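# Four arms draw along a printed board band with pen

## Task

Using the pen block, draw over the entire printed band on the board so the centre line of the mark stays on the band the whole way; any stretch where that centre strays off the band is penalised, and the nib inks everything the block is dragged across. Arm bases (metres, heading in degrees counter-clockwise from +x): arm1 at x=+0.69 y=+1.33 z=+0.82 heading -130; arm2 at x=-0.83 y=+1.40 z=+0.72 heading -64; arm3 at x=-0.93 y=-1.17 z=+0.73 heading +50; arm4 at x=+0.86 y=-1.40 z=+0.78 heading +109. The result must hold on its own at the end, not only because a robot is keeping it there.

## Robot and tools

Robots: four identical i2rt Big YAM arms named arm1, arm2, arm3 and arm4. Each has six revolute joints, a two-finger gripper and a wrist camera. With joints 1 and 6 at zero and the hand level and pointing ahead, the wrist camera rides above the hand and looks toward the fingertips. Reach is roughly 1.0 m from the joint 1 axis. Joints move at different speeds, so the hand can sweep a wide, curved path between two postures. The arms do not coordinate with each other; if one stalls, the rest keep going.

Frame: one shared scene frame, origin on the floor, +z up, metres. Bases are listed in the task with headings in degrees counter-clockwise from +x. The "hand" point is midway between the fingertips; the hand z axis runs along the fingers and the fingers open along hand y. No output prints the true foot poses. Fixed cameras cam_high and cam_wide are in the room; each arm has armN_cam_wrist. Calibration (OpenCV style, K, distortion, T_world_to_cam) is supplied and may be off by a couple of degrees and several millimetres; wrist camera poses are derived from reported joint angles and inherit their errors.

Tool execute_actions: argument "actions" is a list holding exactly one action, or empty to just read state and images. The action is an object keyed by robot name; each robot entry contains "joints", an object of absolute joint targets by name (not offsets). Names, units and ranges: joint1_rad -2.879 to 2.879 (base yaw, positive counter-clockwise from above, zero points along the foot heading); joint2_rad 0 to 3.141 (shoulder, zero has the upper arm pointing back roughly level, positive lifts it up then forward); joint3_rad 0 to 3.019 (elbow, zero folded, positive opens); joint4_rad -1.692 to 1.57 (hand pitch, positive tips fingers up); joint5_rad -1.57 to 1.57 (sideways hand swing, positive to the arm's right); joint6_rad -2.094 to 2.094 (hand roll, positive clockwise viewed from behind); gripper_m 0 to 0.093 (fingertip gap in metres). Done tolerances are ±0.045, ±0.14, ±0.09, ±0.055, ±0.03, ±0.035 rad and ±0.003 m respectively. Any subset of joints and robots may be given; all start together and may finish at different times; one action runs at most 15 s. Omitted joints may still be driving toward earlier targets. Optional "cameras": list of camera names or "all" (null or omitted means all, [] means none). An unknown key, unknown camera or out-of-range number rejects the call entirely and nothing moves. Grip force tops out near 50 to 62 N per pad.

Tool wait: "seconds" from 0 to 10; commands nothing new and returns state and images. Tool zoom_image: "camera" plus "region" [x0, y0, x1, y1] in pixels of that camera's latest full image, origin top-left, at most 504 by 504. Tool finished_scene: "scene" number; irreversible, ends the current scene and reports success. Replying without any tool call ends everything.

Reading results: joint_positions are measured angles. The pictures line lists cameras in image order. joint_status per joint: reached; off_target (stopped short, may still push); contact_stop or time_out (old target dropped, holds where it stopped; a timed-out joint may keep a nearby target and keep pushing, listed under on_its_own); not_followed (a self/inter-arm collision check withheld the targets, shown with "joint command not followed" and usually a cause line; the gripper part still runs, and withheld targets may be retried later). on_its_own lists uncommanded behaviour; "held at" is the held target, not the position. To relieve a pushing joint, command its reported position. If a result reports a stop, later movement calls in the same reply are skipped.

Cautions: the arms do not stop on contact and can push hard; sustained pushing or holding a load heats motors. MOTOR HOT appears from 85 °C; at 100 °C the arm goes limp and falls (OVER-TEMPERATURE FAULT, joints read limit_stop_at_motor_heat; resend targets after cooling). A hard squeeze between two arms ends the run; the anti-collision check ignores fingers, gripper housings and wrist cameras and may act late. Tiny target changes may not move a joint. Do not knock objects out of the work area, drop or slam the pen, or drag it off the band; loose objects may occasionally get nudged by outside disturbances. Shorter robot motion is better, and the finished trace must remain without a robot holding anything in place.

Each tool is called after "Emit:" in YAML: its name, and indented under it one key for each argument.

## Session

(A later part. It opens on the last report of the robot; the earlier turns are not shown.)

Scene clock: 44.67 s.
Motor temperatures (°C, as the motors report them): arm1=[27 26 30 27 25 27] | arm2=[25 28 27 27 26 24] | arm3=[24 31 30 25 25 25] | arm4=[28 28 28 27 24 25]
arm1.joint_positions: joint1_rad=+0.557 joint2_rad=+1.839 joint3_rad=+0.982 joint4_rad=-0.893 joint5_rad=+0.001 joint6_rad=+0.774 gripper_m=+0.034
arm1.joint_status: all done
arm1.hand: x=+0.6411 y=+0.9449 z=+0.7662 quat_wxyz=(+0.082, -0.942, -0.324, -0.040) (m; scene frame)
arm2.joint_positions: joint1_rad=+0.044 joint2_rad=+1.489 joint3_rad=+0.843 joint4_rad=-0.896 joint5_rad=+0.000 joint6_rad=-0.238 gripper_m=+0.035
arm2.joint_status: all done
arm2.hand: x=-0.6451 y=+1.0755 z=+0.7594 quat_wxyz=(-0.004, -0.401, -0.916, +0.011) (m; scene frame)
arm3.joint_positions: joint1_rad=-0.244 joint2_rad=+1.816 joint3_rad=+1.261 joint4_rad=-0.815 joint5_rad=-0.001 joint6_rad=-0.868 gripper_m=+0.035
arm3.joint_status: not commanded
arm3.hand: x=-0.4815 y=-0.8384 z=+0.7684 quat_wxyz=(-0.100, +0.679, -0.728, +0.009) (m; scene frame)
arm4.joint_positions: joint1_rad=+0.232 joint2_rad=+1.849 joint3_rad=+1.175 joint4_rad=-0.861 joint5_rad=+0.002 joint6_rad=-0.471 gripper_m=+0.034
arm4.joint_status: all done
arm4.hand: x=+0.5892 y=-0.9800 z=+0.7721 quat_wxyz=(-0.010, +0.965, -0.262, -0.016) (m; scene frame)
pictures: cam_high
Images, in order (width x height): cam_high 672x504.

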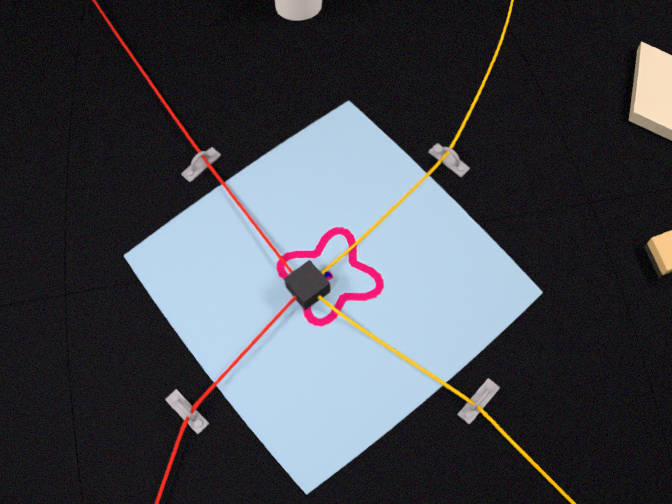

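Emit:
execute_actions:
  actions:
    - {"arm2":{"joints":{"joint4_rad":-0.937}},"arm3":{"joints":{"joint4_rad":-0.70}},"arm4":{"joints":{"joint4_rad":-0.57}}}
  cameras: []

Emit:
execute_actions:
  actions:
    - {"arm1":{"joints":{"joint4_rad":-0.958}},"arm2":{"joints":{"joint4_rad":-0.968}}}
  cameras: ["cam_high"]

Emit:
zoom_image:
  camera: "cam_high"
  region: [250, 200, 410, 360]

Scene clock: 47.53 s.
Motor temperatures (°C, as the motors report them): arm1=[27 26 30 27 25 27] | arm2=[25 28 27 27 26 24] | arm3=[24 31 31 25 25 25] | arm4=[28 28 28 27 24 25]
arm1.joint_positions: joint1_rad=+0.557 joint2_rad=+1.839 joint3_rad=+0.982 joint4_rad=-0.893 joint5_rad=+0.001 joint6_rad=+0.774 gripper_m=+0.034
arm1.joint_status: not commanded
arm1.hand: x=+0.6411 y=+0.9449 z=+0.7662 quat_wxyz=(+0.082, -0.942, -0.324, -0.040) (m; scene frame)
arm2.joint_positions: joint1_rad=+0.044 joint2_rad=+1.489 joint3_rad=+0.843 joint4_rad=-0.920 joint5_rad=+0.000 joint6_rad=-0.238 gripper_m=+0.035
arm2.joint_status: all done
arm2.hand: x=-0.6480 y=+1.0807 z=+0.7593 quat_wxyz=(+0.005, -0.401, -0.916, +0.004) (m; scene frame)
arm3.joint_positions: joint1_rad=-0.244 joint2_rad=+1.816 joint3_rad=+1.261 joint4_rad=-0.717 joint5_rad=-0.001 joint6_rad=-0.868 gripper_m=+0.035
arm3.joint_status: all done
arm3.hand: x=-0.4626 y=-0.8246 z=+0.7744 quat_wxyz=(-0.149, +0.674, -0.723, +0.015) (m; scene frame)
arm4.joint_positions: joint1_rad=+0.232 joint2_rad=+1.849 joint3_rad=+1.175 joint4_rad=-0.590 joint5_rad=+0.002 joint6_rad=-0.471 gripper_m=+0.034
arm4.joint_status: all done
arm4.hand: x=+0.5540 y=-0.9249 z=+0.7835 quat_wxyz=(-0.101, +0.953, -0.259, -0.116) (m; scene frame)
pictures: none
No camera images: the call's "cameras" was empty. Leave "cameras" out to get every camera's image.

Scene clock: 48.17 s.
Motor temperatures (°C, as the motors report them): arm1=[27 26 30 27 25 27] | arm2=[25 28 27 27 26 24] | arm3=[24 31 31 25 25 25] | arm4=[28 28 28 27 24 25]
arm1.joint_positions: joint1_rad=+0.557 joint2_rad=+1.839 joint3_rad=+0.982 joint4_rad=-0.941 joint5_rad=+0.001 joint6_rad=+0.774 gripper_m=+0.034
arm1.joint_status: all done
arm1.hand: x=+0.6427 y=+0.9564 z=+0.7686 quat_wxyz=(+0.104, -0.939, -0.323, -0.051) (m; scene frame)
arm2.joint_positions: joint1_rad=+0.044 joint2_rad=+1.489 joint3_rad=+0.843 joint4_rad=-0.951 joint5_rad=+0.000 joint6_rad=-0.238 gripper_m=+0.035
arm2.joint_status: all done
arm2.hand: x=-0.6517 y=+1.0874 z=+0.7595 quat_wxyz=(+0.018, -0.402, -0.916, -0.005) (m; scene frame)
arm3.joint_positions: joint1_rad=-0.244 joint2_rad=+1.816 joint3_rad=+1.261 joint4_rad=-0.717 joint5_rad=-0.001 joint6_rad=-0.868 gripper_m=+0.035
arm3.joint_status: not commanded
arm3.hand: x=-0.4626 y=-0.8246 z=+0.7744 quat_wxyz=(-0.149, +0.674, -0.723, +0.015) (m; scene frame)
arm4.joint_positions: joint1_rad=+0.232 joint2_rad=+1.849 joint3_rad=+1.175 joint4_rad=-0.590 joint5_rad=+0.002 joint6_rad=-0.471 gripper_m=+0.034
arm4.joint_status: not commanded
arm4.hand: x=+0.5540 y=-0.9249 z=+0.7835 quat_wxyz=(-0.101, +0.953, -0.259, -0.116) (m; scene frame)
pictures: cam_high
Images, in order (width x height): cam_high 672x504.

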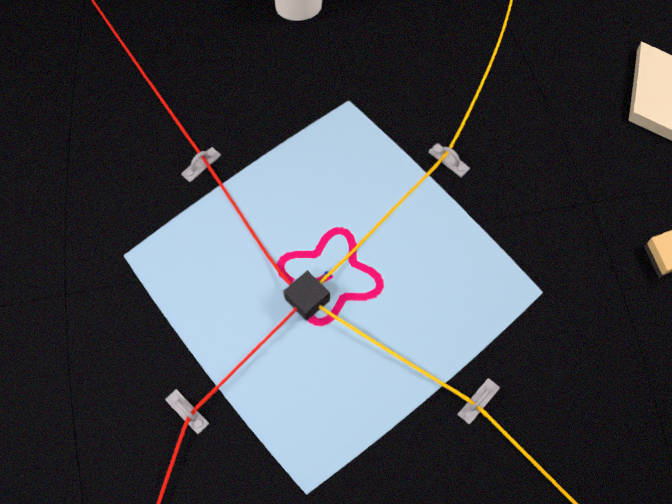

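Region (250, 200, 410, 360) of cam_high's 672x504 image, scaled by 3.150, with more detail than that image has.

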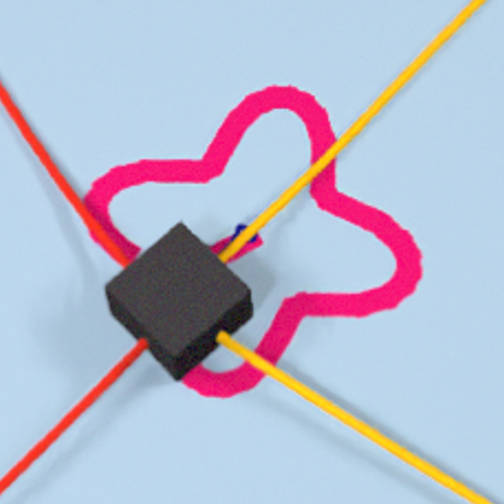

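Emit:
execute_actions:
  actions:
    - {"arm1":{"joints":{"joint4_rad":-1.002}},"arm2":{"joints":{"joint4_rad":-1.019}}}
  cameras: ["cam_high"]

Emit:
zoom_image:
  camera: "cam_high"
  region: [250, 200, 410, 360]

Scene clock: 50.23 s.
Motor temperatures (°C, as the motors report them): arm1=[27 26 30 27 25 27] | arm2=[25 28 27 27 26 24] | arm3=[24 31 31 25 25 25] | arm4=[28 28 28 27 24 25]
arm1.joint_positions: joint1_rad=+0.557 joint2_rad=+1.839 joint3_rad=+0.982 joint4_rad=-0.985 joint5_rad=+0.001 joint6_rad=+0.774 gripper_m=+0.034
arm1.joint_status: all done
arm1.hand: x=+0.6441 y=+0.9668 z=+0.7714 quat_wxyz=(+0.123, -0.937, -0.322, -0.061) (m; scene frame)
arm2.joint_positions: joint1_rad=+0.044 joint2_rad=+1.489 joint3_rad=+0.843 joint4_rad=-1.000 joint5_rad=+0.000 joint6_rad=-0.238 gripper_m=+0.035
arm2.joint_status: all done
arm2.hand: x=-0.6576 y=+1.0980 z=+0.7602 quat_wxyz=(+0.037, -0.401, -0.915, -0.020) (m; scene frame)
arm3.joint_positions: joint1_rad=-0.244 joint2_rad=+1.816 joint3_rad=+1.261 joint4_rad=-0.717 joint5_rad=-0.001 joint6_rad=-0.868 gripper_m=+0.035
arm3.joint_status: not commanded
arm3.hand: x=-0.4626 y=-0.8246 z=+0.7744 quat_wxyz=(-0.149, +0.674, -0.723, +0.015) (m; scene frame)
arm4.joint_positions: joint1_rad=+0.232 joint2_rad=+1.849 joint3_rad=+1.175 joint4_rad=-0.590 joint5_rad=+0.002 joint6_rad=-0.471 gripper_m=+0.034
arm4.joint_status: not commanded
arm4.hand: x=+0.5540 y=-0.9249 z=+0.7835 quat_wxyz=(-0.101, +0.953, -0.259, -0.116) (m; scene frame)
pictures: cam_high
Images, in order (width x height): cam_high 672x504.

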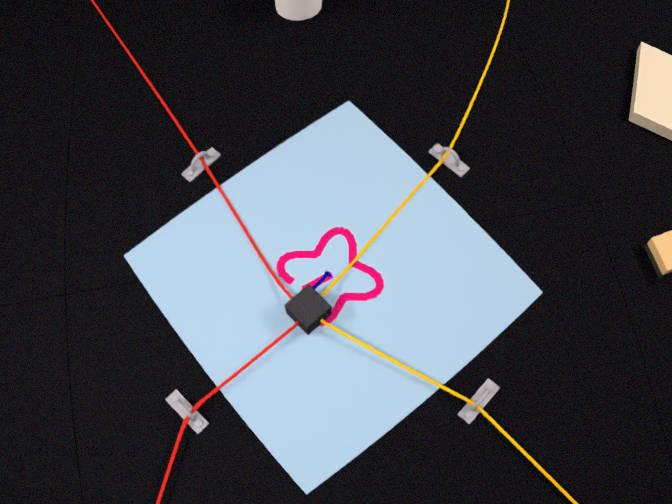

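Region (250, 200, 410, 360) of cam_high's 672x504 image, scaled by 3.150, with more detail than that image has.

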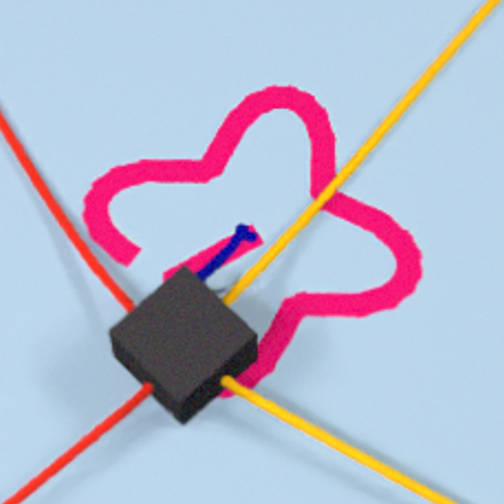

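Emit:
execute_actions:
  actions:
    - {"arm1":{"joints":{"joint4_rad":-0.96}},"arm2":{"joints":{"joint4_rad":-1.08}},"arm3":{"joints":{"joint4_rad":-0.76}}}
  cameras: ["cam_high"]

Emit:
zoom_image:
  camera: "cam_high"
  region: [250, 200, 410, 360]

Scene clock: 52.13 s.
Motor temperatures (°C, as the motors report them): arm1=[27 26 30 27 25 27] | arm2=[25 28 27 27 26 24] | arm3=[24 31 31 25 25 25] | arm4=[28 28 28 27 24 25]
arm1.joint_positions: joint1_rad=+0.557 joint2_rad=+1.839 joint3_rad=+0.982 joint4_rad=-0.966 joint5_rad=+0.001 joint6_rad=+0.774 gripper_m=+0.034
arm1.joint_status: all done
arm1.hand: x=+0.6435 y=+0.9622 z=+0.7701 quat_wxyz=(+0.114, -0.938, -0.323, -0.057) (m; scene frame)
arm2.joint_positions: joint1_rad=+0.044 joint2_rad=+1.489 joint3_rad=+0.843 joint4_rad=-1.056 joint5_rad=+0.000 joint6_rad=-0.238 gripper_m=+0.035
arm2.joint_status: all done
arm2.hand: x=-0.6642 y=+1.1100 z=+0.7618 quat_wxyz=(+0.060, -0.401, -0.913, -0.037) (m; scene frame)
arm3.joint_positions: joint1_rad=-0.244 joint2_rad=+1.816 joint3_rad=+1.261 joint4_rad=-0.750 joint5_rad=-0.001 joint6_rad=-0.868 gripper_m=+0.035
arm3.joint_status: all done
arm3.hand: x=-0.4690 y=-0.8292 z=+0.7721 quat_wxyz=(-0.132, +0.676, -0.725, +0.013) (m; scene frame)
arm4.joint_positions: joint1_rad=+0.232 joint2_rad=+1.849 joint3_rad=+1.175 joint4_rad=-0.590 joint5_rad=+0.002 joint6_rad=-0.471 gripper_m=+0.034
arm4.joint_status: not commanded
arm4.hand: x=+0.5540 y=-0.9249 z=+0.7835 quat_wxyz=(-0.101, +0.953, -0.259, -0.116) (m; scene frame)
pictures: cam_high
Images, in order (width x height): cam_high 672x504.

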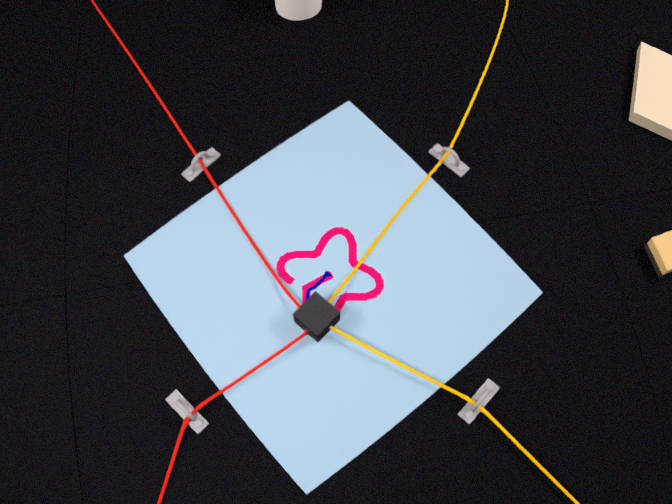

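Region (250, 200, 410, 360) of cam_high's 672x504 image, scaled by 3.150, with more detail than that image has.

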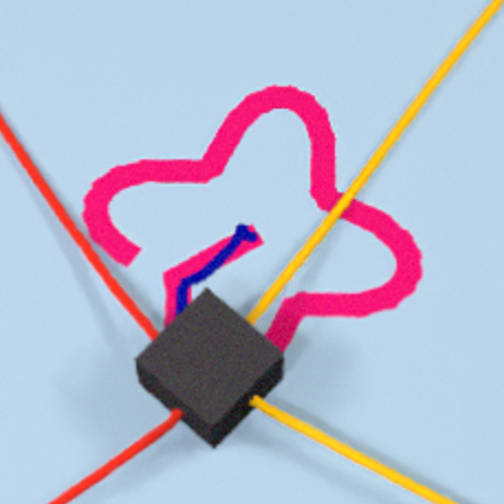

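Emit:
execute_actions:
  actions:
    - {"arm1":{"joints":{"joint4_rad":-0.6}},"arm2":{"joints":{"joint4_rad":-1.105}},"arm3":{"joints":{"joint4_rad":-0.80}}}
  cameras: ["cam_high"]

Emit:
zoom_image:
  camera: "cam_high"
  region: [250, 200, 410, 360]

Scene clock: 54.53 s.
Motor temperatures (°C, as the motors report them): arm1=[27 26 30 27 25 27] | arm2=[25 28 27 27 26 24] | arm3=[24 31 31 25 25 25] | arm4=[28 29 28 27 24 25]
arm1.joint_positions: joint1_rad=+0.557 joint2_rad=+1.839 joint3_rad=+0.982 joint4_rad=-0.611 joint5_rad=+0.001 joint6_rad=+0.774 gripper_m=+0.034
arm1.joint_status: all done
arm1.hand: x=+0.6319 y=+0.8764 z=+0.7632 quat_wxyz=(-0.044, -0.944, -0.325, +0.023) (m; scene frame)
arm2.joint_positions: joint1_rad=+0.044 joint2_rad=+1.489 joint3_rad=+0.843 joint4_rad=-1.081 joint5_rad=+0.000 joint6_rad=-0.238 gripper_m=+0.035
arm2.joint_status: all done
arm2.hand: x=-0.6672 y=+1.1153 z=+0.7627 quat_wxyz=(+0.070, -0.401, -0.913, -0.045) (m; scene frame)
arm3.joint_positions: joint1_rad=-0.244 joint2_rad=+1.816 joint3_rad=+1.261 joint4_rad=-0.790 joint5_rad=-0.001 joint6_rad=-0.868 gripper_m=+0.035
arm3.joint_status: all done
arm3.hand: x=-0.4767 y=-0.8349 z=+0.7697 quat_wxyz=(-0.113, +0.678, -0.727, +0.010) (m; scene frame)
arm4.joint_positions: joint1_rad=+0.232 joint2_rad=+1.849 joint3_rad=+1.175 joint4_rad=-0.590 joint5_rad=+0.002 joint6_rad=-0.471 gripper_m=+0.034
arm4.joint_status: not commanded
arm4.hand: x=+0.5540 y=-0.9249 z=+0.7835 quat_wxyz=(-0.101, +0.953, -0.259, -0.116) (m; scene frame)
pictures: cam_high
Images, in order (width x height): cam_high 672x504.

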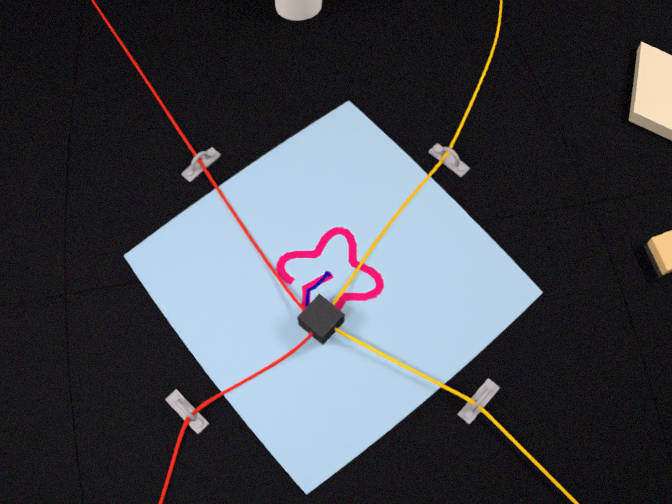

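Region (250, 200, 410, 360) of cam_high's 672x504 image, scaled by 3.150, with more detail than that image has.

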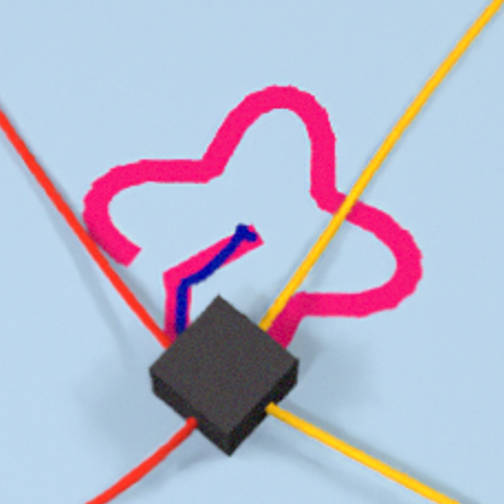

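Emit:
execute_actions:
  actions:
    - {"arm3":{"joints":{"joint4_rad":-0.85}}}
  cameras: ["cam_high"]

Emit:
zoom_image:
  camera: "cam_high"
  region: [250, 200, 410, 360]

Scene clock: 56.03 s.
Motor temperatures (°C, as the motors report them): arm1=[27 26 30 27 25 27] | arm2=[25 28 27 27 26 24] | arm3=[24 31 31 25 25 25] | arm4=[28 29 28 27 24 25]
arm1.joint_positions: joint1_rad=+0.557 joint2_rad=+1.839 joint3_rad=+0.982 joint4_rad=-0.611 joint5_rad=+0.001 joint6_rad=+0.774 gripper_m=+0.034
arm1.joint_status: not commanded
arm1.hand: x=+0.6319 y=+0.8764 z=+0.7632 quat_wxyz=(-0.044, -0.944, -0.325, +0.023) (m; scene frame)
arm2.joint_positions: joint1_rad=+0.044 joint2_rad=+1.489 joint3_rad=+0.843 joint4_rad=-1.081 joint5_rad=+0.000 joint6_rad=-0.238 gripper_m=+0.035
arm2.joint_status: not commanded
arm2.hand: x=-0.6672 y=+1.1153 z=+0.7627 quat_wxyz=(+0.070, -0.401, -0.913, -0.045) (m; scene frame)
arm3.joint_positions: joint1_rad=-0.244 joint2_rad=+1.816 joint3_rad=+1.261 joint4_rad=-0.840 joint5_rad=-0.001 joint6_rad=-0.868 gripper_m=+0.035
arm3.joint_status: all done
arm3.hand: x=-0.4864 y=-0.8419 z=+0.7673 quat_wxyz=(-0.088, +0.679, -0.728, +0.008) (m; scene frame)
arm4.joint_positions: joint1_rad=+0.232 joint2_rad=+1.849 joint3_rad=+1.175 joint4_rad=-0.590 joint5_rad=+0.002 joint6_rad=-0.471 gripper_m=+0.034
arm4.joint_status: not commanded
arm4.hand: x=+0.5540 y=-0.9249 z=+0.7835 quat_wxyz=(-0.101, +0.953, -0.259, -0.116) (m; scene frame)
pictures: cam_high
Images, in order (width x height): cam_high 672x504.

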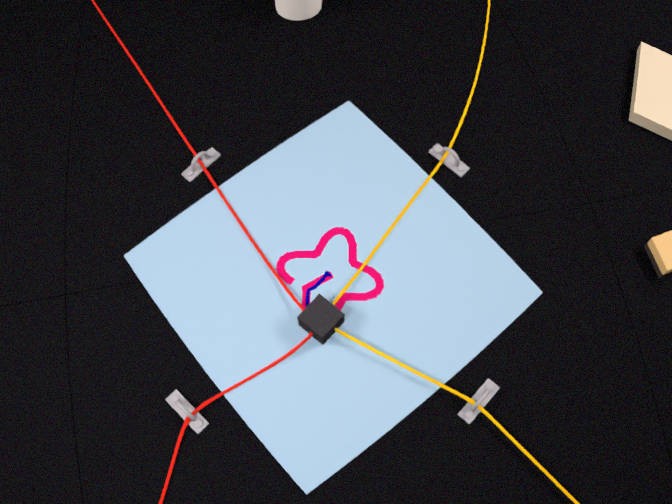

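Region (250, 200, 410, 360) of cam_high's 672x504 image, scaled by 3.150, with more detail than that image has.

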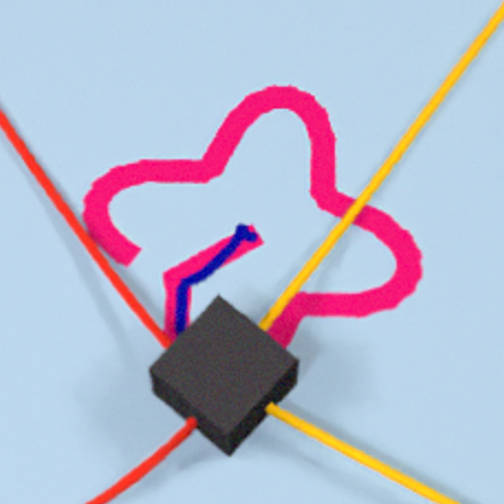

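Emit:
execute_actions:
  actions:
    - {"arm3":{"joints":{"joint4_rad":-0.89}}}
  cameras: ["cam_high"]

Emit:
zoom_image:
  camera: "cam_high"
  region: [250, 200, 410, 360]

Scene clock: 57.73 s.
Motor temperatures (°C, as the motors report them): arm1=[27 26 30 27 25 27] | arm2=[25 28 27 27 26 24] | arm3=[24 31 31 25 25 25] | arm4=[28 29 28 27 24 25]
arm1.joint_positions: joint1_rad=+0.557 joint2_rad=+1.839 joint3_rad=+0.982 joint4_rad=-0.611 joint5_rad=+0.001 joint6_rad=+0.774 gripper_m=+0.034
arm1.joint_status: not commanded
arm1.hand: x=+0.6319 y=+0.8764 z=+0.7632 quat_wxyz=(-0.044, -0.944, -0.325, +0.023) (m; scene frame)
arm2.joint_positions: joint1_rad=+0.044 joint2_rad=+1.489 joint3_rad=+0.843 joint4_rad=-1.081 joint5_rad=+0.000 joint6_rad=-0.238 gripper_m=+0.035
arm2.joint_status: not commanded
arm2.hand: x=-0.6672 y=+1.1153 z=+0.7627 quat_wxyz=(+0.070, -0.401, -0.913, -0.045) (m; scene frame)
arm3.joint_positions: joint1_rad=-0.244 joint2_rad=+1.816 joint3_rad=+1.261 joint4_rad=-0.879 joint5_rad=-0.001 joint6_rad=-0.868 gripper_m=+0.035
arm3.joint_status: all done
arm3.hand: x=-0.4941 y=-0.8476 z=+0.7658 quat_wxyz=(-0.069, +0.680, -0.730, +0.005) (m; scene frame)
arm4.joint_positions: joint1_rad=+0.232 joint2_rad=+1.849 joint3_rad=+1.175 joint4_rad=-0.590 joint5_rad=+0.002 joint6_rad=-0.471 gripper_m=+0.034
arm4.joint_status: not commanded
arm4.hand: x=+0.5540 y=-0.9249 z=+0.7835 quat_wxyz=(-0.101, +0.953, -0.259, -0.116) (m; scene frame)
pictures: cam_high
Images, in order (width x height): cam_high 672x504.

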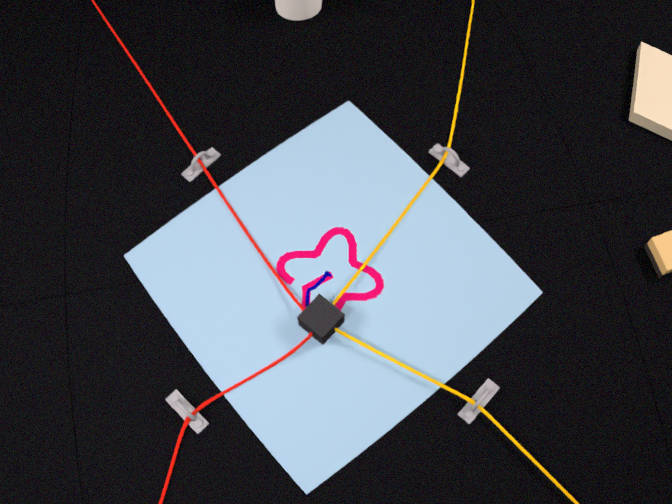

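Region (250, 200, 410, 360) of cam_high's 672x504 image, scaled by 3.150, with more detail than that image has.

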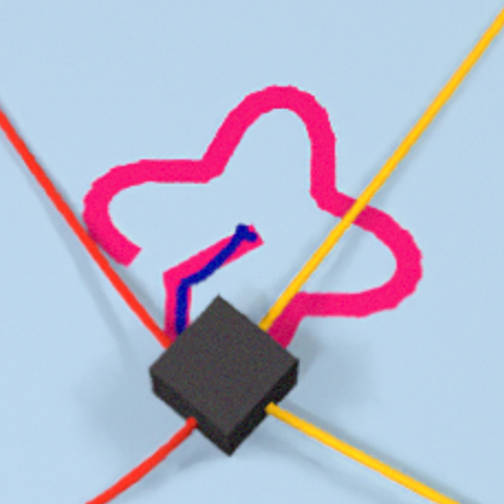

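Emit:
execute_actions:
  actions:
    - {"arm3":{"joints":{"joint4_rad":-0.94}},"arm2":{"joints":{"joint4_rad":-1.127}}}
  cameras: ["cam_high"]

Emit:
zoom_image:
  camera: "cam_high"
  region: [250, 200, 410, 360]

Scene clock: 59.73 s.
Motor temperatures (°C, as the motors report them): arm1=[27 26 31 27 25 27] | arm2=[25 28 27 27 26 24] | arm3=[24 31 31 25 25 25] | arm4=[28 29 28 27 24 25]
arm1.joint_positions: joint1_rad=+0.557 joint2_rad=+1.839 joint3_rad=+0.982 joint4_rad=-0.611 joint5_rad=+0.001 joint6_rad=+0.774 gripper_m=+0.034
arm1.joint_status: not commanded
arm1.hand: x=+0.6319 y=+0.8764 z=+0.7632 quat_wxyz=(-0.044, -0.944, -0.325, +0.023) (m; scene frame)
arm2.joint_positions: joint1_rad=+0.044 joint2_rad=+1.489 joint3_rad=+0.843 joint4_rad=-1.108 joint5_rad=+0.000 joint6_rad=-0.238 gripper_m=+0.035
arm2.joint_status: all done
arm2.hand: x=-0.6703 y=+1.1209 z=+0.7639 quat_wxyz=(+0.080, -0.400, -0.911, -0.053) (m; scene frame)
arm3.joint_positions: joint1_rad=-0.244 joint2_rad=+1.816 joint3_rad=+1.261 joint4_rad=-0.925 joint5_rad=-0.001 joint6_rad=-0.868 gripper_m=+0.035
arm3.joint_status: all done
arm3.hand: x=-0.5031 y=-0.8542 z=+0.7645 quat_wxyz=(-0.046, +0.681, -0.730, +0.003) (m; scene frame)
arm4.joint_positions: joint1_rad=+0.232 joint2_rad=+1.849 joint3_rad=+1.175 joint4_rad=-0.590 joint5_rad=+0.002 joint6_rad=-0.471 gripper_m=+0.034
arm4.joint_status: not commanded
arm4.hand: x=+0.5540 y=-0.9249 z=+0.7835 quat_wxyz=(-0.101, +0.953, -0.259, -0.116) (m; scene frame)
pictures: cam_high
Images, in order (width x height): cam_high 672x504.

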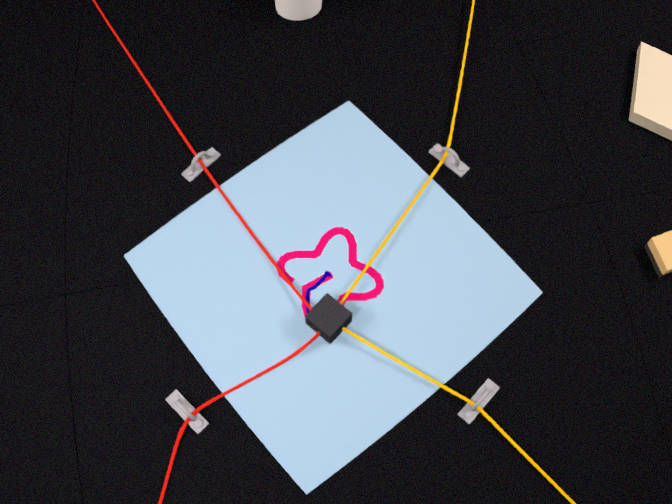

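Region (250, 200, 410, 360) of cam_high's 672x504 image, scaled by 3.150, with more detail than that image has.

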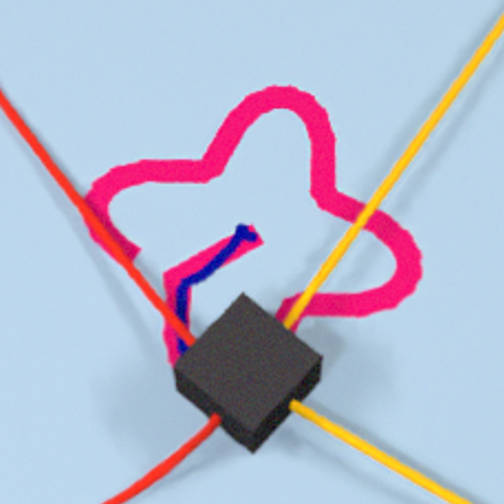

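Emit:
execute_actions:
  actions:
    - {"arm3":{"joints":{"joint4_rad":-1.07}}}
  cameras: ["cam_high"]

Emit:
zoom_image:
  camera: "cam_high"
  region: [250, 200, 410, 360]

Scene clock: 62.17 s.
Motor temperatures (°C, as the motors report them): arm1=[27 26 31 27 25 27] | arm2=[25 28 27 27 26 24] | arm3=[24 31 31 25 25 25] | arm4=[28 29 28 27 24 25]
arm1.joint_positions: joint1_rad=+0.557 joint2_rad=+1.839 joint3_rad=+0.982 joint4_rad=-0.611 joint5_rad=+0.001 joint6_rad=+0.774 gripper_m=+0.034
arm1.joint_status: not commanded
arm1.hand: x=+0.6319 y=+0.8764 z=+0.7632 quat_wxyz=(-0.044, -0.944, -0.325, +0.023) (m; scene frame)
arm2.joint_positions: joint1_rad=+0.044 joint2_rad=+1.489 joint3_rad=+0.843 joint4_rad=-1.111 joint5_rad=+0.000 joint6_rad=-0.238 gripper_m=+0.035
arm2.joint_status: not commanded
arm2.hand: x=-0.6706 y=+1.1215 z=+0.7640 quat_wxyz=(+0.081, -0.400, -0.911, -0.054) (m; scene frame)
arm3.joint_positions: joint1_rad=-0.243 joint2_rad=+1.816 joint3_rad=+1.261 joint4_rad=-1.053 joint5_rad=-0.001 joint6_rad=-0.868 gripper_m=+0.035
arm3.joint_status: all done
arm3.hand: x=-0.5285 y=-0.8724 z=+0.7637 quat_wxyz=(+0.017, +0.682, -0.731, -0.005) (m; scene frame)
arm4.joint_positions: joint1_rad=+0.232 joint2_rad=+1.849 joint3_rad=+1.175 joint4_rad=-0.590 joint5_rad=+0.002 joint6_rad=-0.471 gripper_m=+0.034
arm4.joint_status: not commanded
arm4.hand: x=+0.5540 y=-0.9249 z=+0.7835 quat_wxyz=(-0.101, +0.953, -0.259, -0.116) (m; scene frame)
pictures: cam_high
Images, in order (width x height): cam_high 672x504.

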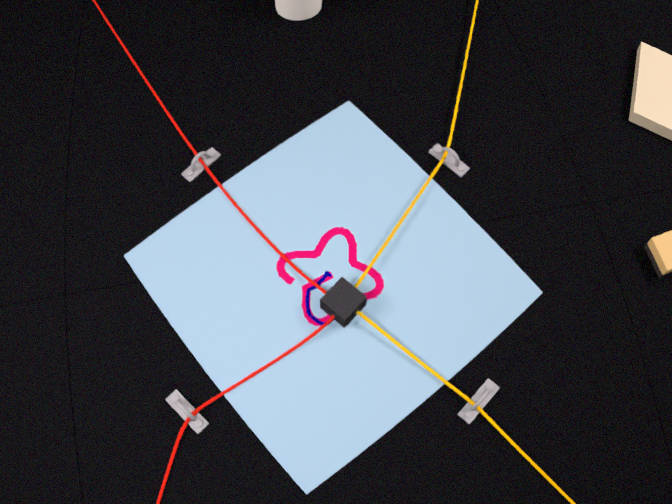

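Region (250, 200, 410, 360) of cam_high's 672x504 image, scaled by 3.150, with more detail than that image has.

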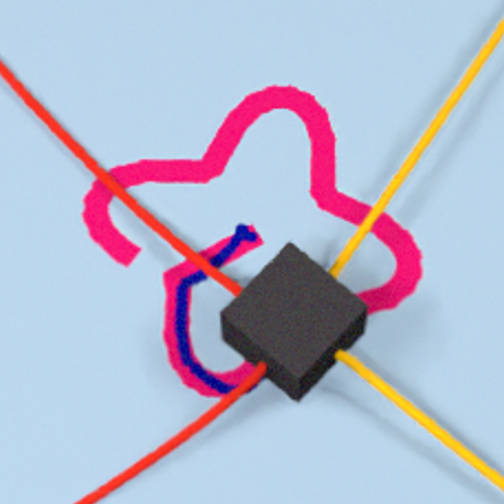

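Emit:
execute_actions:
  actions:
    - {"arm2":{"joints":{"joint4_rad":-1.07}},"arm4":{"joints":{"joint4_rad":-0.69}}}
  cameras: ["cam_high"]

Emit:
zoom_image:
  camera: "cam_high"
  region: [250, 200, 410, 360]

Scene clock: 65.37 s.
Motor temperatures (°C, as the motors report them): arm1=[27 26 31 27 25 27] | arm2=[25 28 27 27 26 24] | arm3=[24 31 31 25 25 25] | arm4=[28 29 28 27 24 25]
arm1.joint_positions: joint1_rad=+0.557 joint2_rad=+1.839 joint3_rad=+0.982 joint4_rad=-0.611 joint5_rad=+0.001 joint6_rad=+0.774 gripper_m=+0.034
arm1.joint_status: not commanded
arm1.hand: x=+0.6319 y=+0.8764 z=+0.7632 quat_wxyz=(-0.044, -0.944, -0.325, +0.023) (m; scene frame)
arm2.joint_positions: joint1_rad=+0.044 joint2_rad=+1.489 joint3_rad=+0.843 joint4_rad=-1.082 joint5_rad=+0.000 joint6_rad=-0.238 gripper_m=+0.035
arm2.joint_status: all done
arm2.hand: x=-0.6673 y=+1.1155 z=+0.7627 quat_wxyz=(+0.070, -0.401, -0.912, -0.045) (m; scene frame)
arm3.joint_positions: joint1_rad=-0.243 joint2_rad=+1.816 joint3_rad=+1.261 joint4_rad=-1.057 joint5_rad=-0.001 joint6_rad=-0.868 gripper_m=+0.035
arm3.joint_status: not commanded
arm3.hand: x=-0.5295 y=-0.8731 z=+0.7637 quat_wxyz=(+0.020, +0.682, -0.731, -0.005) (m; scene frame)
arm4.joint_positions: joint1_rad=+0.232 joint2_rad=+1.849 joint3_rad=+1.175 joint4_rad=-0.672 joint5_rad=+0.002 joint6_rad=-0.471 gripper_m=+0.034
arm4.joint_status: all done
arm4.hand: x=+0.5645 y=-0.9414 z=+0.7782 quat_wxyz=(-0.074, +0.959, -0.261, -0.086) (m; scene frame)
pictures: cam_high
Images, in order (width x height): cam_high 672x504.

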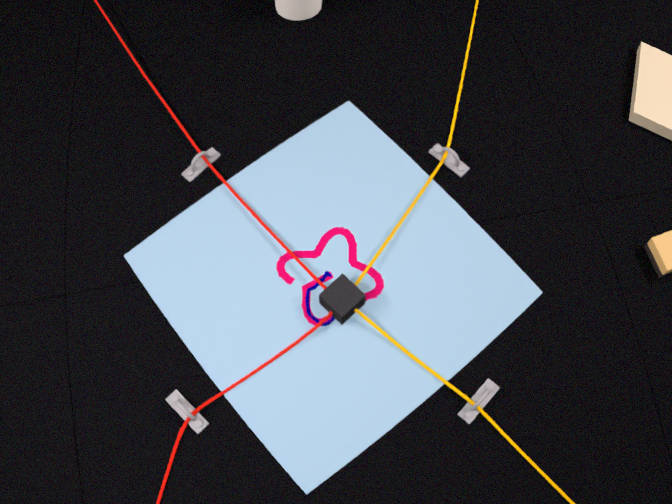

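Region (250, 200, 410, 360) of cam_high's 672x504 image, scaled by 3.150, with more detail than that image has.

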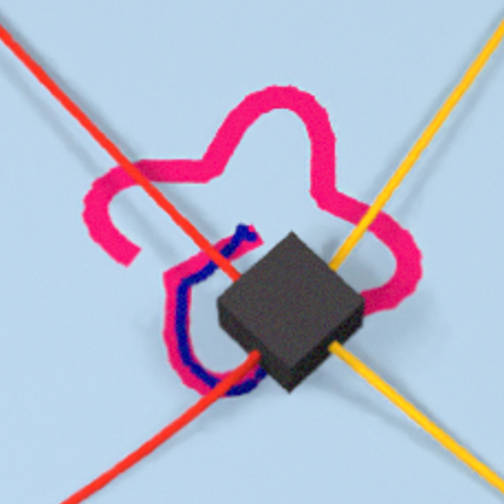

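Emit:
execute_actions:
  actions:
    - {"arm3":{"joints":{"joint4_rad":-1.11}},"arm4":{"joints":{"joint4_rad":-0.70}}}
  cameras: ["cam_high"]

Emit:
zoom_image:
  camera: "cam_high"
  region: [250, 200, 410, 360]

Scene clock: 67.83 s.
Motor temperatures (°C, as the motors report them): arm1=[27 26 31 27 25 27] | arm2=[25 28 27 27 26 24] | arm3=[24 31 31 25 25 25] | arm4=[28 29 28 27 24 25]
arm1.joint_positions: joint1_rad=+0.557 joint2_rad=+1.839 joint3_rad=+0.982 joint4_rad=-0.611 joint5_rad=+0.001 joint6_rad=+0.774 gripper_m=+0.034
arm1.joint_status: not commanded
arm1.hand: x=+0.6319 y=+0.8764 z=+0.7632 quat_wxyz=(-0.044, -0.944, -0.325, +0.023) (m; scene frame)
arm2.joint_positions: joint1_rad=+0.044 joint2_rad=+1.489 joint3_rad=+0.843 joint4_rad=-1.082 joint5_rad=+0.000 joint6_rad=-0.238 gripper_m=+0.035
arm2.joint_status: not commanded
arm2.hand: x=-0.6673 y=+1.1155 z=+0.7627 quat_wxyz=(+0.070, -0.401, -0.912, -0.045) (m; scene frame)
arm3.joint_positions: joint1_rad=-0.243 joint2_rad=+1.816 joint3_rad=+1.261 joint4_rad=-1.094 joint5_rad=-0.001 joint6_rad=-0.868 gripper_m=+0.035
arm3.joint_status: all done
arm3.hand: x=-0.5367 y=-0.8784 z=+0.7642 quat_wxyz=(+0.038, +0.682, -0.730, -0.007) (m; scene frame)
arm4.joint_positions: joint1_rad=+0.232 joint2_rad=+1.849 joint3_rad=+1.175 joint4_rad=-0.683 joint5_rad=+0.002 joint6_rad=-0.471 gripper_m=+0.034
arm4.joint_status: all done
arm4.hand: x=+0.5659 y=-0.9435 z=+0.7776 quat_wxyz=(-0.070, +0.959, -0.261, -0.082) (m; scene frame)
pictures: cam_high
Images, in order (width x height): cam_high 672x504.

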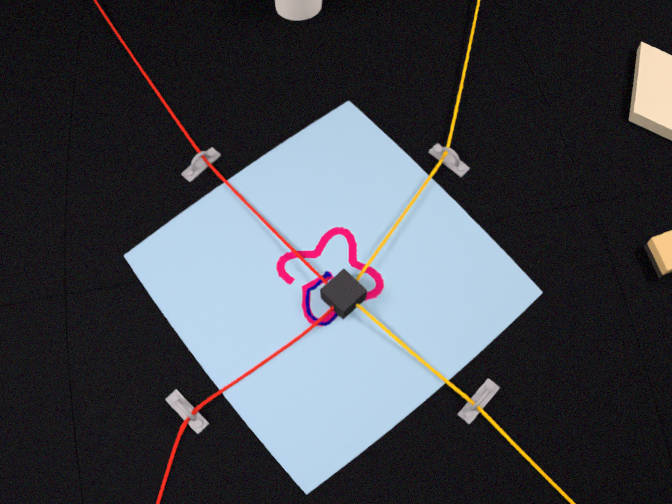

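Region (250, 200, 410, 360) of cam_high's 672x504 image, scaled by 3.150, with more detail than that image has.

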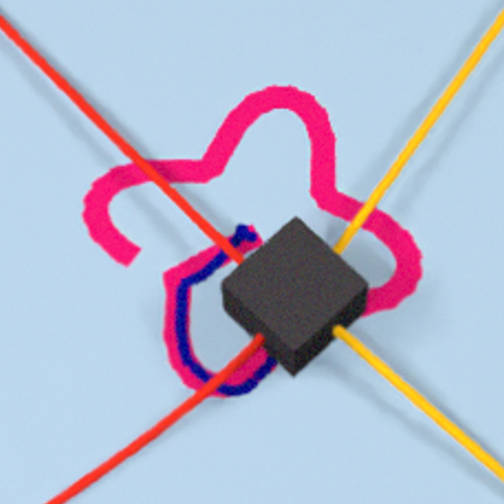

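Emit:
execute_actions:
  actions:
    - {"arm1":{"joints":{"joint4_rad":-0.45}},"arm2":{"joints":{"joint4_rad":-1.10}},"arm4":{"joints":{"joint4_rad":-0.55}}}
  cameras: []

Emit:
execute_actions:
  actions:
    - {"arm3":{"joints":{"joint4_rad":-1.165}},"arm2":{"joints":{"joint4_rad":-1.152}}}
  cameras: ["cam_high"]

Emit:
zoom_image:
  camera: "cam_high"
  region: [250, 200, 410, 360]

Scene clock: 70.57 s.
Motor temperatures (°C, as the motors report them): arm1=[27 26 31 27 25 27] | arm2=[25 28 28 27 26 24] | arm3=[24 31 31 25 25 25] | arm4=[28 29 28 27 24 25]
arm1.joint_positions: joint1_rad=+0.557 joint2_rad=+1.839 joint3_rad=+0.982 joint4_rad=-0.463 joint5_rad=+0.001 joint6_rad=+0.774 gripper_m=+0.034
arm1.joint_status: all done
arm1.hand: x=+0.6271 y=+0.8409 z=+0.7694 quat_wxyz=(-0.110, -0.938, -0.323, +0.056) (m; scene frame)
arm2.joint_positions: joint1_rad=+0.044 joint2_rad=+1.489 joint3_rad=+0.843 joint4_rad=-1.084 joint5_rad=+0.000 joint6_rad=-0.238 gripper_m=+0.035
arm2.joint_status: all done
arm2.hand: x=-0.6675 y=+1.1160 z=+0.7628 quat_wxyz=(+0.071, -0.401, -0.912, -0.046) (m; scene frame)
arm3.joint_positions: joint1_rad=-0.243 joint2_rad=+1.816 joint3_rad=+1.261 joint4_rad=-1.094 joint5_rad=-0.001 joint6_rad=-0.868 gripper_m=+0.035
arm3.joint_status: not commanded
arm3.hand: x=-0.5367 y=-0.8784 z=+0.7642 quat_wxyz=(+0.038, +0.682, -0.730, -0.007) (m; scene frame)
arm4.joint_positions: joint1_rad=+0.232 joint2_rad=+1.849 joint3_rad=+1.175 joint4_rad=-0.570 joint5_rad=+0.002 joint6_rad=-0.471 gripper_m=+0.034
arm4.joint_status: all done
arm4.hand: x=+0.5515 y=-0.9210 z=+0.7851 quat_wxyz=(-0.108, +0.952, -0.259, -0.124) (m; scene frame)
pictures: none
No camera images: the call's "cameras" was empty. Leave "cameras" out to get every camera's image.

Scene clock: 71.23 s.
Motor temperatures (°C, as the motors report them): arm1=[27 26 31 27 25 27] | arm2=[25 28 28 27 26 24] | arm3=[24 31 31 25 25 25] | arm4=[28 29 28 27 24 25]
arm1.joint_positions: joint1_rad=+0.557 joint2_rad=+1.839 joint3_rad=+0.982 joint4_rad=-0.463 joint5_rad=+0.001 joint6_rad=+0.774 gripper_m=+0.034
arm1.joint_status: not commanded
arm1.hand: x=+0.6271 y=+0.8409 z=+0.7694 quat_wxyz=(-0.110, -0.938, -0.323, +0.056) (m; scene frame)
arm2.joint_positions: joint1_rad=+0.044 joint2_rad=+1.489 joint3_rad=+0.843 joint4_rad=-1.131 joint5_rad=+0.000 joint6_rad=-0.238 gripper_m=+0.035
arm2.joint_status: all done
arm2.hand: x=-0.6730 y=+1.1259 z=+0.7650 quat_wxyz=(+0.089, -0.400, -0.910, -0.060) (m; scene frame)
arm3.joint_positions: joint1_rad=-0.243 joint2_rad=+1.816 joint3_rad=+1.261 joint4_rad=-1.148 joint5_rad=-0.001 joint6_rad=-0.868 gripper_m=+0.035
arm3.joint_status: all done
arm3.hand: x=-0.5474 y=-0.8863 z=+0.7656 quat_wxyz=(+0.065, +0.681, -0.729, -0.011) (m; scene frame)
arm4.joint_positions: joint1_rad=+0.232 joint2_rad=+1.849 joint3_rad=+1.175 joint4_rad=-0.570 joint5_rad=+0.002 joint6_rad=-0.471 gripper_m=+0.034
arm4.joint_status: not commanded
arm4.hand: x=+0.5515 y=-0.9210 z=+0.7851 quat_wxyz=(-0.108, +0.952, -0.259, -0.124) (m; scene frame)
pictures: cam_high
Images, in order (width x height): cam_high 672x504.

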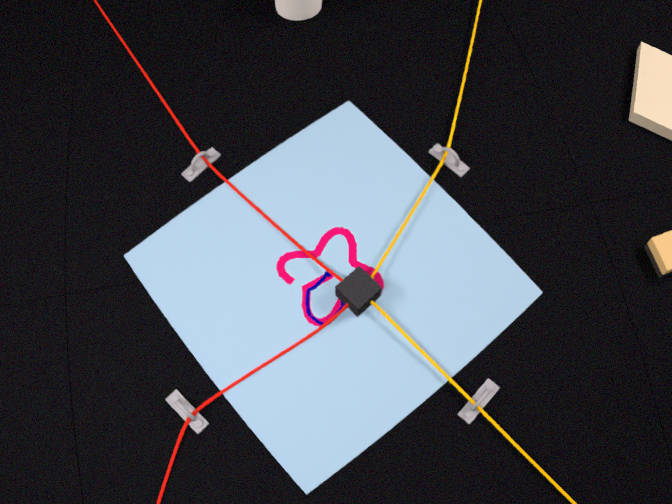

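Region (250, 200, 410, 360) of cam_high's 672x504 image, scaled by 3.150, with more detail than that image has.

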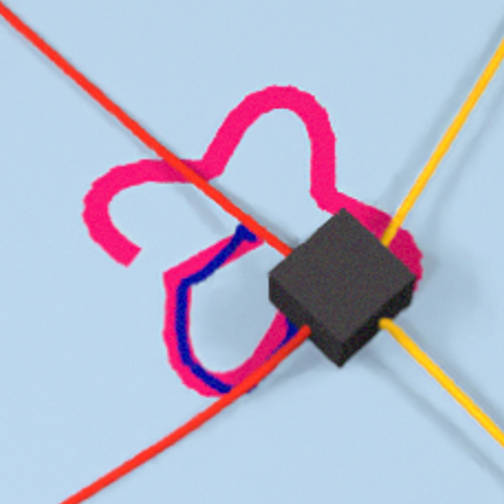

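Emit:
execute_actions:
  actions:
    - {"arm3":{"joints":{"joint4_rad":-1.208}},"arm2":{"joints":{"joint4_rad":-1.196}}}
  cameras: ["cam_high"]

Emit:
zoom_image:
  camera: "cam_high"
  region: [250, 200, 410, 360]

Scene clock: 72.87 s.
Motor temperatures (°C, as the motors report them): arm1=[27 26 31 27 25 27] | arm2=[25 28 28 27 26 24] | arm3=[24 31 31 25 25 25] | arm4=[28 29 28 27 24 25]
arm1.joint_positions: joint1_rad=+0.557 joint2_rad=+1.839 joint3_rad=+0.982 joint4_rad=-0.463 joint5_rad=+0.001 joint6_rad=+0.774 gripper_m=+0.034
arm1.joint_status: not commanded
arm1.hand: x=+0.6271 y=+0.8409 z=+0.7694 quat_wxyz=(-0.110, -0.938, -0.323, +0.056) (m; scene frame)
arm2.joint_positions: joint1_rad=+0.044 joint2_rad=+1.489 joint3_rad=+0.843 joint4_rad=-1.173 joint5_rad=+0.000 joint6_rad=-0.238 gripper_m=+0.035
arm2.joint_status: all done
arm2.hand: x=-0.6778 y=+1.1346 z=+0.7674 quat_wxyz=(+0.106, -0.399, -0.908, -0.073) (m; scene frame)
arm3.joint_positions: joint1_rad=-0.243 joint2_rad=+1.816 joint3_rad=+1.261 joint4_rad=-1.190 joint5_rad=-0.001 joint6_rad=-0.868 gripper_m=+0.035
arm3.joint_status: all done
arm3.hand: x=-0.5557 y=-0.8924 z=+0.7672 quat_wxyz=(+0.086, +0.680, -0.728, -0.013) (m; scene frame)
arm4.joint_positions: joint1_rad=+0.232 joint2_rad=+1.849 joint3_rad=+1.175 joint4_rad=-0.570 joint5_rad=+0.002 joint6_rad=-0.471 gripper_m=+0.034
arm4.joint_status: not commanded
arm4.hand: x=+0.5515 y=-0.9210 z=+0.7851 quat_wxyz=(-0.108, +0.952, -0.259, -0.124) (m; scene frame)
pictures: cam_high
Images, in order (width x height): cam_high 672x504.

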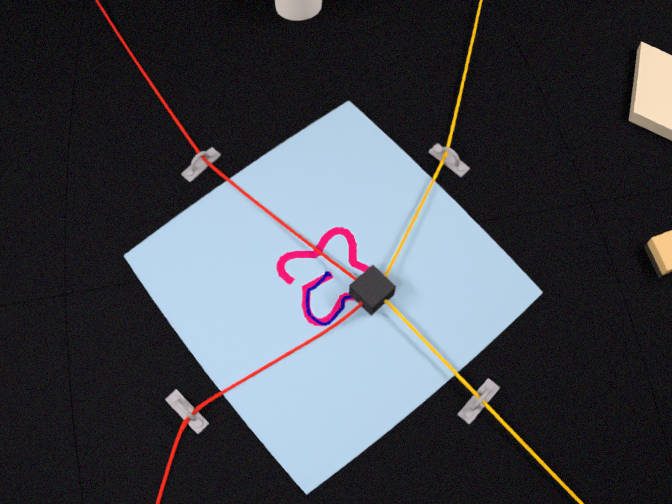

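Region (250, 200, 410, 360) of cam_high's 672x504 image, scaled by 3.150, with more detail than that image has.

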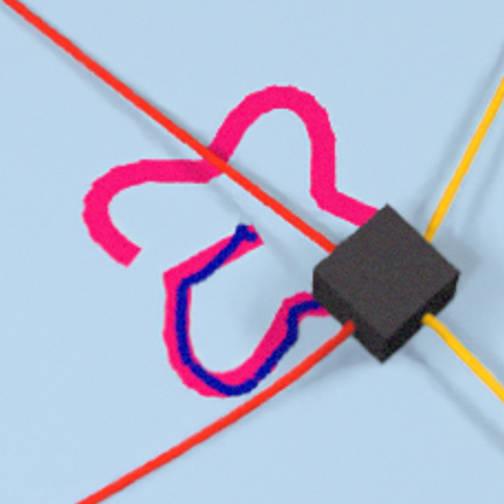

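Emit:
execute_actions:
  actions:
    - {"arm3":{"joints":{"joint4_rad":-1.272}},"arm2":{"joints":{"joint4_rad":-1.148}}}
  cameras: ["cam_high"]

Emit:
zoom_image:
  camera: "cam_high"
  region: [250, 200, 410, 360]

Scene clock: 75.03 s.
Motor temperatures (°C, as the motors report them): arm1=[27 27 31 27 25 27] | arm2=[25 28 28 27 26 24] | arm3=[24 31 31 25 25 25] | arm4=[28 29 29 27 24 25]
arm1.joint_positions: joint1_rad=+0.557 joint2_rad=+1.839 joint3_rad=+0.982 joint4_rad=-0.463 joint5_rad=+0.001 joint6_rad=+0.774 gripper_m=+0.034
arm1.joint_status: not commanded
arm1.hand: x=+0.6271 y=+0.8409 z=+0.7694 quat_wxyz=(-0.110, -0.938, -0.323, +0.056) (m; scene frame)
arm2.joint_positions: joint1_rad=+0.044 joint2_rad=+1.489 joint3_rad=+0.843 joint4_rad=-1.158 joint5_rad=+0.000 joint6_rad=-0.238 gripper_m=+0.035
arm2.joint_status: all done
arm2.hand: x=-0.6761 y=+1.1315 z=+0.7665 quat_wxyz=(+0.100, -0.399, -0.909, -0.068) (m; scene frame)
arm3.joint_positions: joint1_rad=-0.243 joint2_rad=+1.816 joint3_rad=+1.261 joint4_rad=-1.251 joint5_rad=-0.001 joint6_rad=-0.868 gripper_m=+0.035
arm3.joint_status: all done
arm3.hand: x=-0.5673 y=-0.9010 z=+0.7702 quat_wxyz=(+0.115, +0.678, -0.726, -0.016) (m; scene frame)
arm4.joint_positions: joint1_rad=+0.232 joint2_rad=+1.849 joint3_rad=+1.175 joint4_rad=-0.570 joint5_rad=+0.002 joint6_rad=-0.471 gripper_m=+0.034
arm4.joint_status: not commanded
arm4.hand: x=+0.5515 y=-0.9210 z=+0.7851 quat_wxyz=(-0.108, +0.952, -0.259, -0.124) (m; scene frame)
pictures: cam_high
Images, in order (width x height): cam_high 672x504.

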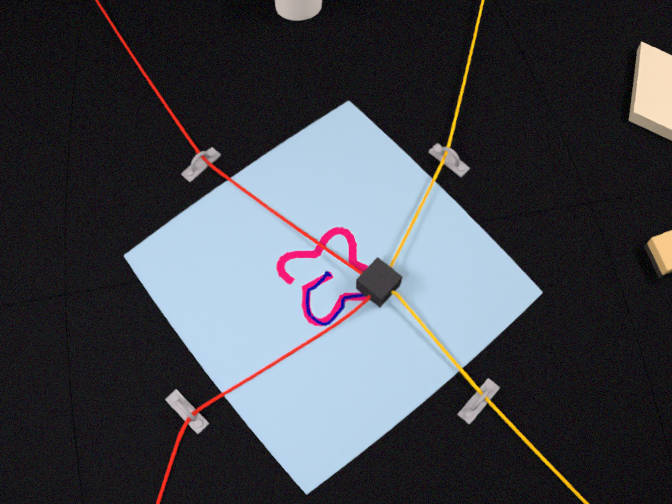

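Region (250, 200, 410, 360) of cam_high's 672x504 image, scaled by 3.150, with more detail than that image has.

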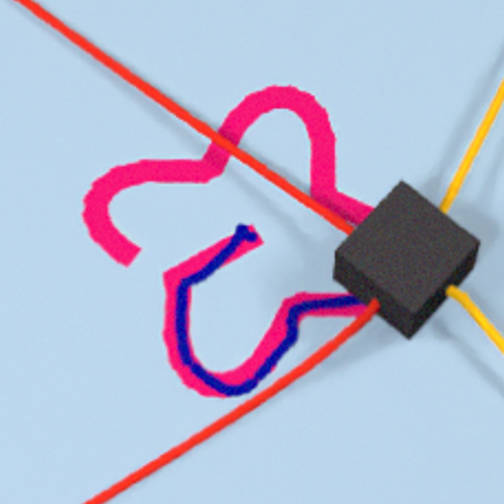

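Emit:
execute_actions:
  actions:
    - {"arm4":{"joints":{"joint4_rad":-0.61}},"arm2":{"joints":{"joint4_rad":-0.68}}}
  cameras: []

Emit:
execute_actions:
  actions:
    - {"arm3":{"joints":{"joint4_rad":-1.304}},"arm4":{"joints":{"joint4_rad":-0.625}}}
  cameras: ["cam_high"]

Emit:
zoom_image:
  camera: "cam_high"
  region: [250, 200, 410, 360]

Scene clock: 79.10 s.
Motor temperatures (°C, as the motors report them): arm1=[27 27 31 27 25 27] | arm2=[25 28 28 27 26 24] | arm3=[24 31 31 25 25 25] | arm4=[28 29 29 27 24 25]
arm1.joint_positions: joint1_rad=+0.557 joint2_rad=+1.839 joint3_rad=+0.982 joint4_rad=-0.463 joint5_rad=+0.001 joint6_rad=+0.774 gripper_m=+0.034
arm1.joint_status: not commanded
arm1.hand: x=+0.6271 y=+0.8409 z=+0.7694 quat_wxyz=(-0.110, -0.938, -0.323, +0.056) (m; scene frame)
arm2.joint_positions: joint1_rad=+0.044 joint2_rad=+1.489 joint3_rad=+0.843 joint4_rad=-0.699 joint5_rad=+0.000 joint6_rad=-0.238 gripper_m=+0.035
arm2.joint_status: all done
arm2.hand: x=-0.6218 y=+1.0337 z=+0.7650 quat_wxyz=(-0.082, -0.399, -0.911, +0.071) (m; scene frame)
arm3.joint_positions: joint1_rad=-0.243 joint2_rad=+1.816 joint3_rad=+1.261 joint4_rad=-1.251 joint5_rad=-0.001 joint6_rad=-0.868 gripper_m=+0.035
arm3.joint_status: not commanded
arm3.hand: x=-0.5675 y=-0.9011 z=+0.7703 quat_wxyz=(+0.116, +0.678, -0.726, -0.016) (m; scene frame)
arm4.joint_positions: joint1_rad=+0.232 joint2_rad=+1.849 joint3_rad=+1.175 joint4_rad=-0.591 joint5_rad=+0.002 joint6_rad=-0.471 gripper_m=+0.034
arm4.joint_status: all done
arm4.hand: x=+0.5542 y=-0.9251 z=+0.7834 quat_wxyz=(-0.101, +0.953, -0.259, -0.116) (m; scene frame)
pictures: none
No camera images: the call's "cameras" was empty. Leave "cameras" out to get every camera's image.

Scene clock: 79.67 s.
Motor temperatures (°C, as the motors report them): arm1=[27 27 31 27 25 27] | arm2=[25 28 28 27 26 24] | arm3=[24 31 31 25 25 25] | arm4=[28 29 29 27 24 25]
arm1.joint_positions: joint1_rad=+0.557 joint2_rad=+1.839 joint3_rad=+0.982 joint4_rad=-0.463 joint5_rad=+0.001 joint6_rad=+0.774 gripper_m=+0.034
arm1.joint_status: not commanded
arm1.hand: x=+0.6271 y=+0.8409 z=+0.7694 quat_wxyz=(-0.110, -0.938, -0.323, +0.056) (m; scene frame)
arm2.joint_positions: joint1_rad=+0.044 joint2_rad=+1.489 joint3_rad=+0.843 joint4_rad=-0.699 joint5_rad=+0.000 joint6_rad=-0.238 gripper_m=+0.035
arm2.joint_status: not commanded
arm2.hand: x=-0.6218 y=+1.0337 z=+0.7650 quat_wxyz=(-0.082, -0.399, -0.911, +0.071) (m; scene frame)
arm3.joint_positions: joint1_rad=-0.243 joint2_rad=+1.816 joint3_rad=+1.261 joint4_rad=-1.284 joint5_rad=-0.001 joint6_rad=-0.868 gripper_m=+0.035
arm3.joint_status: all done
arm3.hand: x=-0.5737 y=-0.9056 z=+0.7722 quat_wxyz=(+0.132, +0.677, -0.724, -0.018) (m; scene frame)
arm4.joint_positions: joint1_rad=+0.232 joint2_rad=+1.849 joint3_rad=+1.175 joint4_rad=-0.607 joint5_rad=+0.002 joint6_rad=-0.471 gripper_m=+0.034
arm4.joint_status: all done
arm4.hand: x=+0.5562 y=-0.9284 z=+0.7823 quat_wxyz=(-0.095, +0.955, -0.260, -0.110) (m; scene frame)
pictures: cam_high
Images, in order (width x height): cam_high 672x504.

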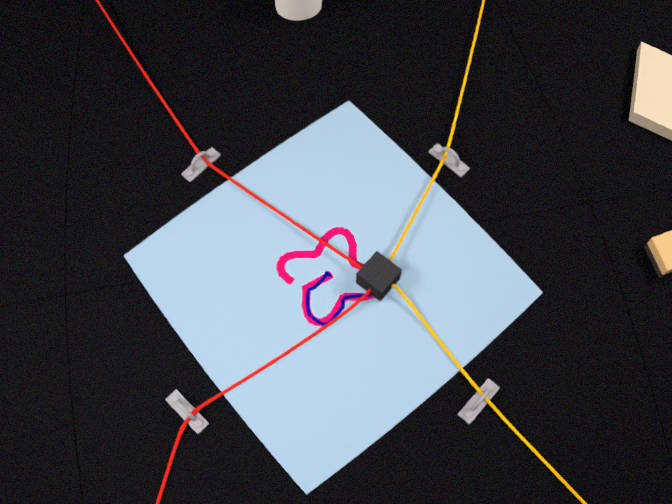

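Region (250, 200, 410, 360) of cam_high's 672x504 image, scaled by 3.150, with more detail than that image has.

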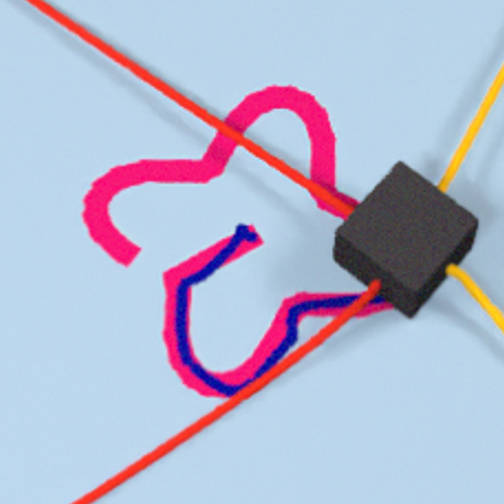

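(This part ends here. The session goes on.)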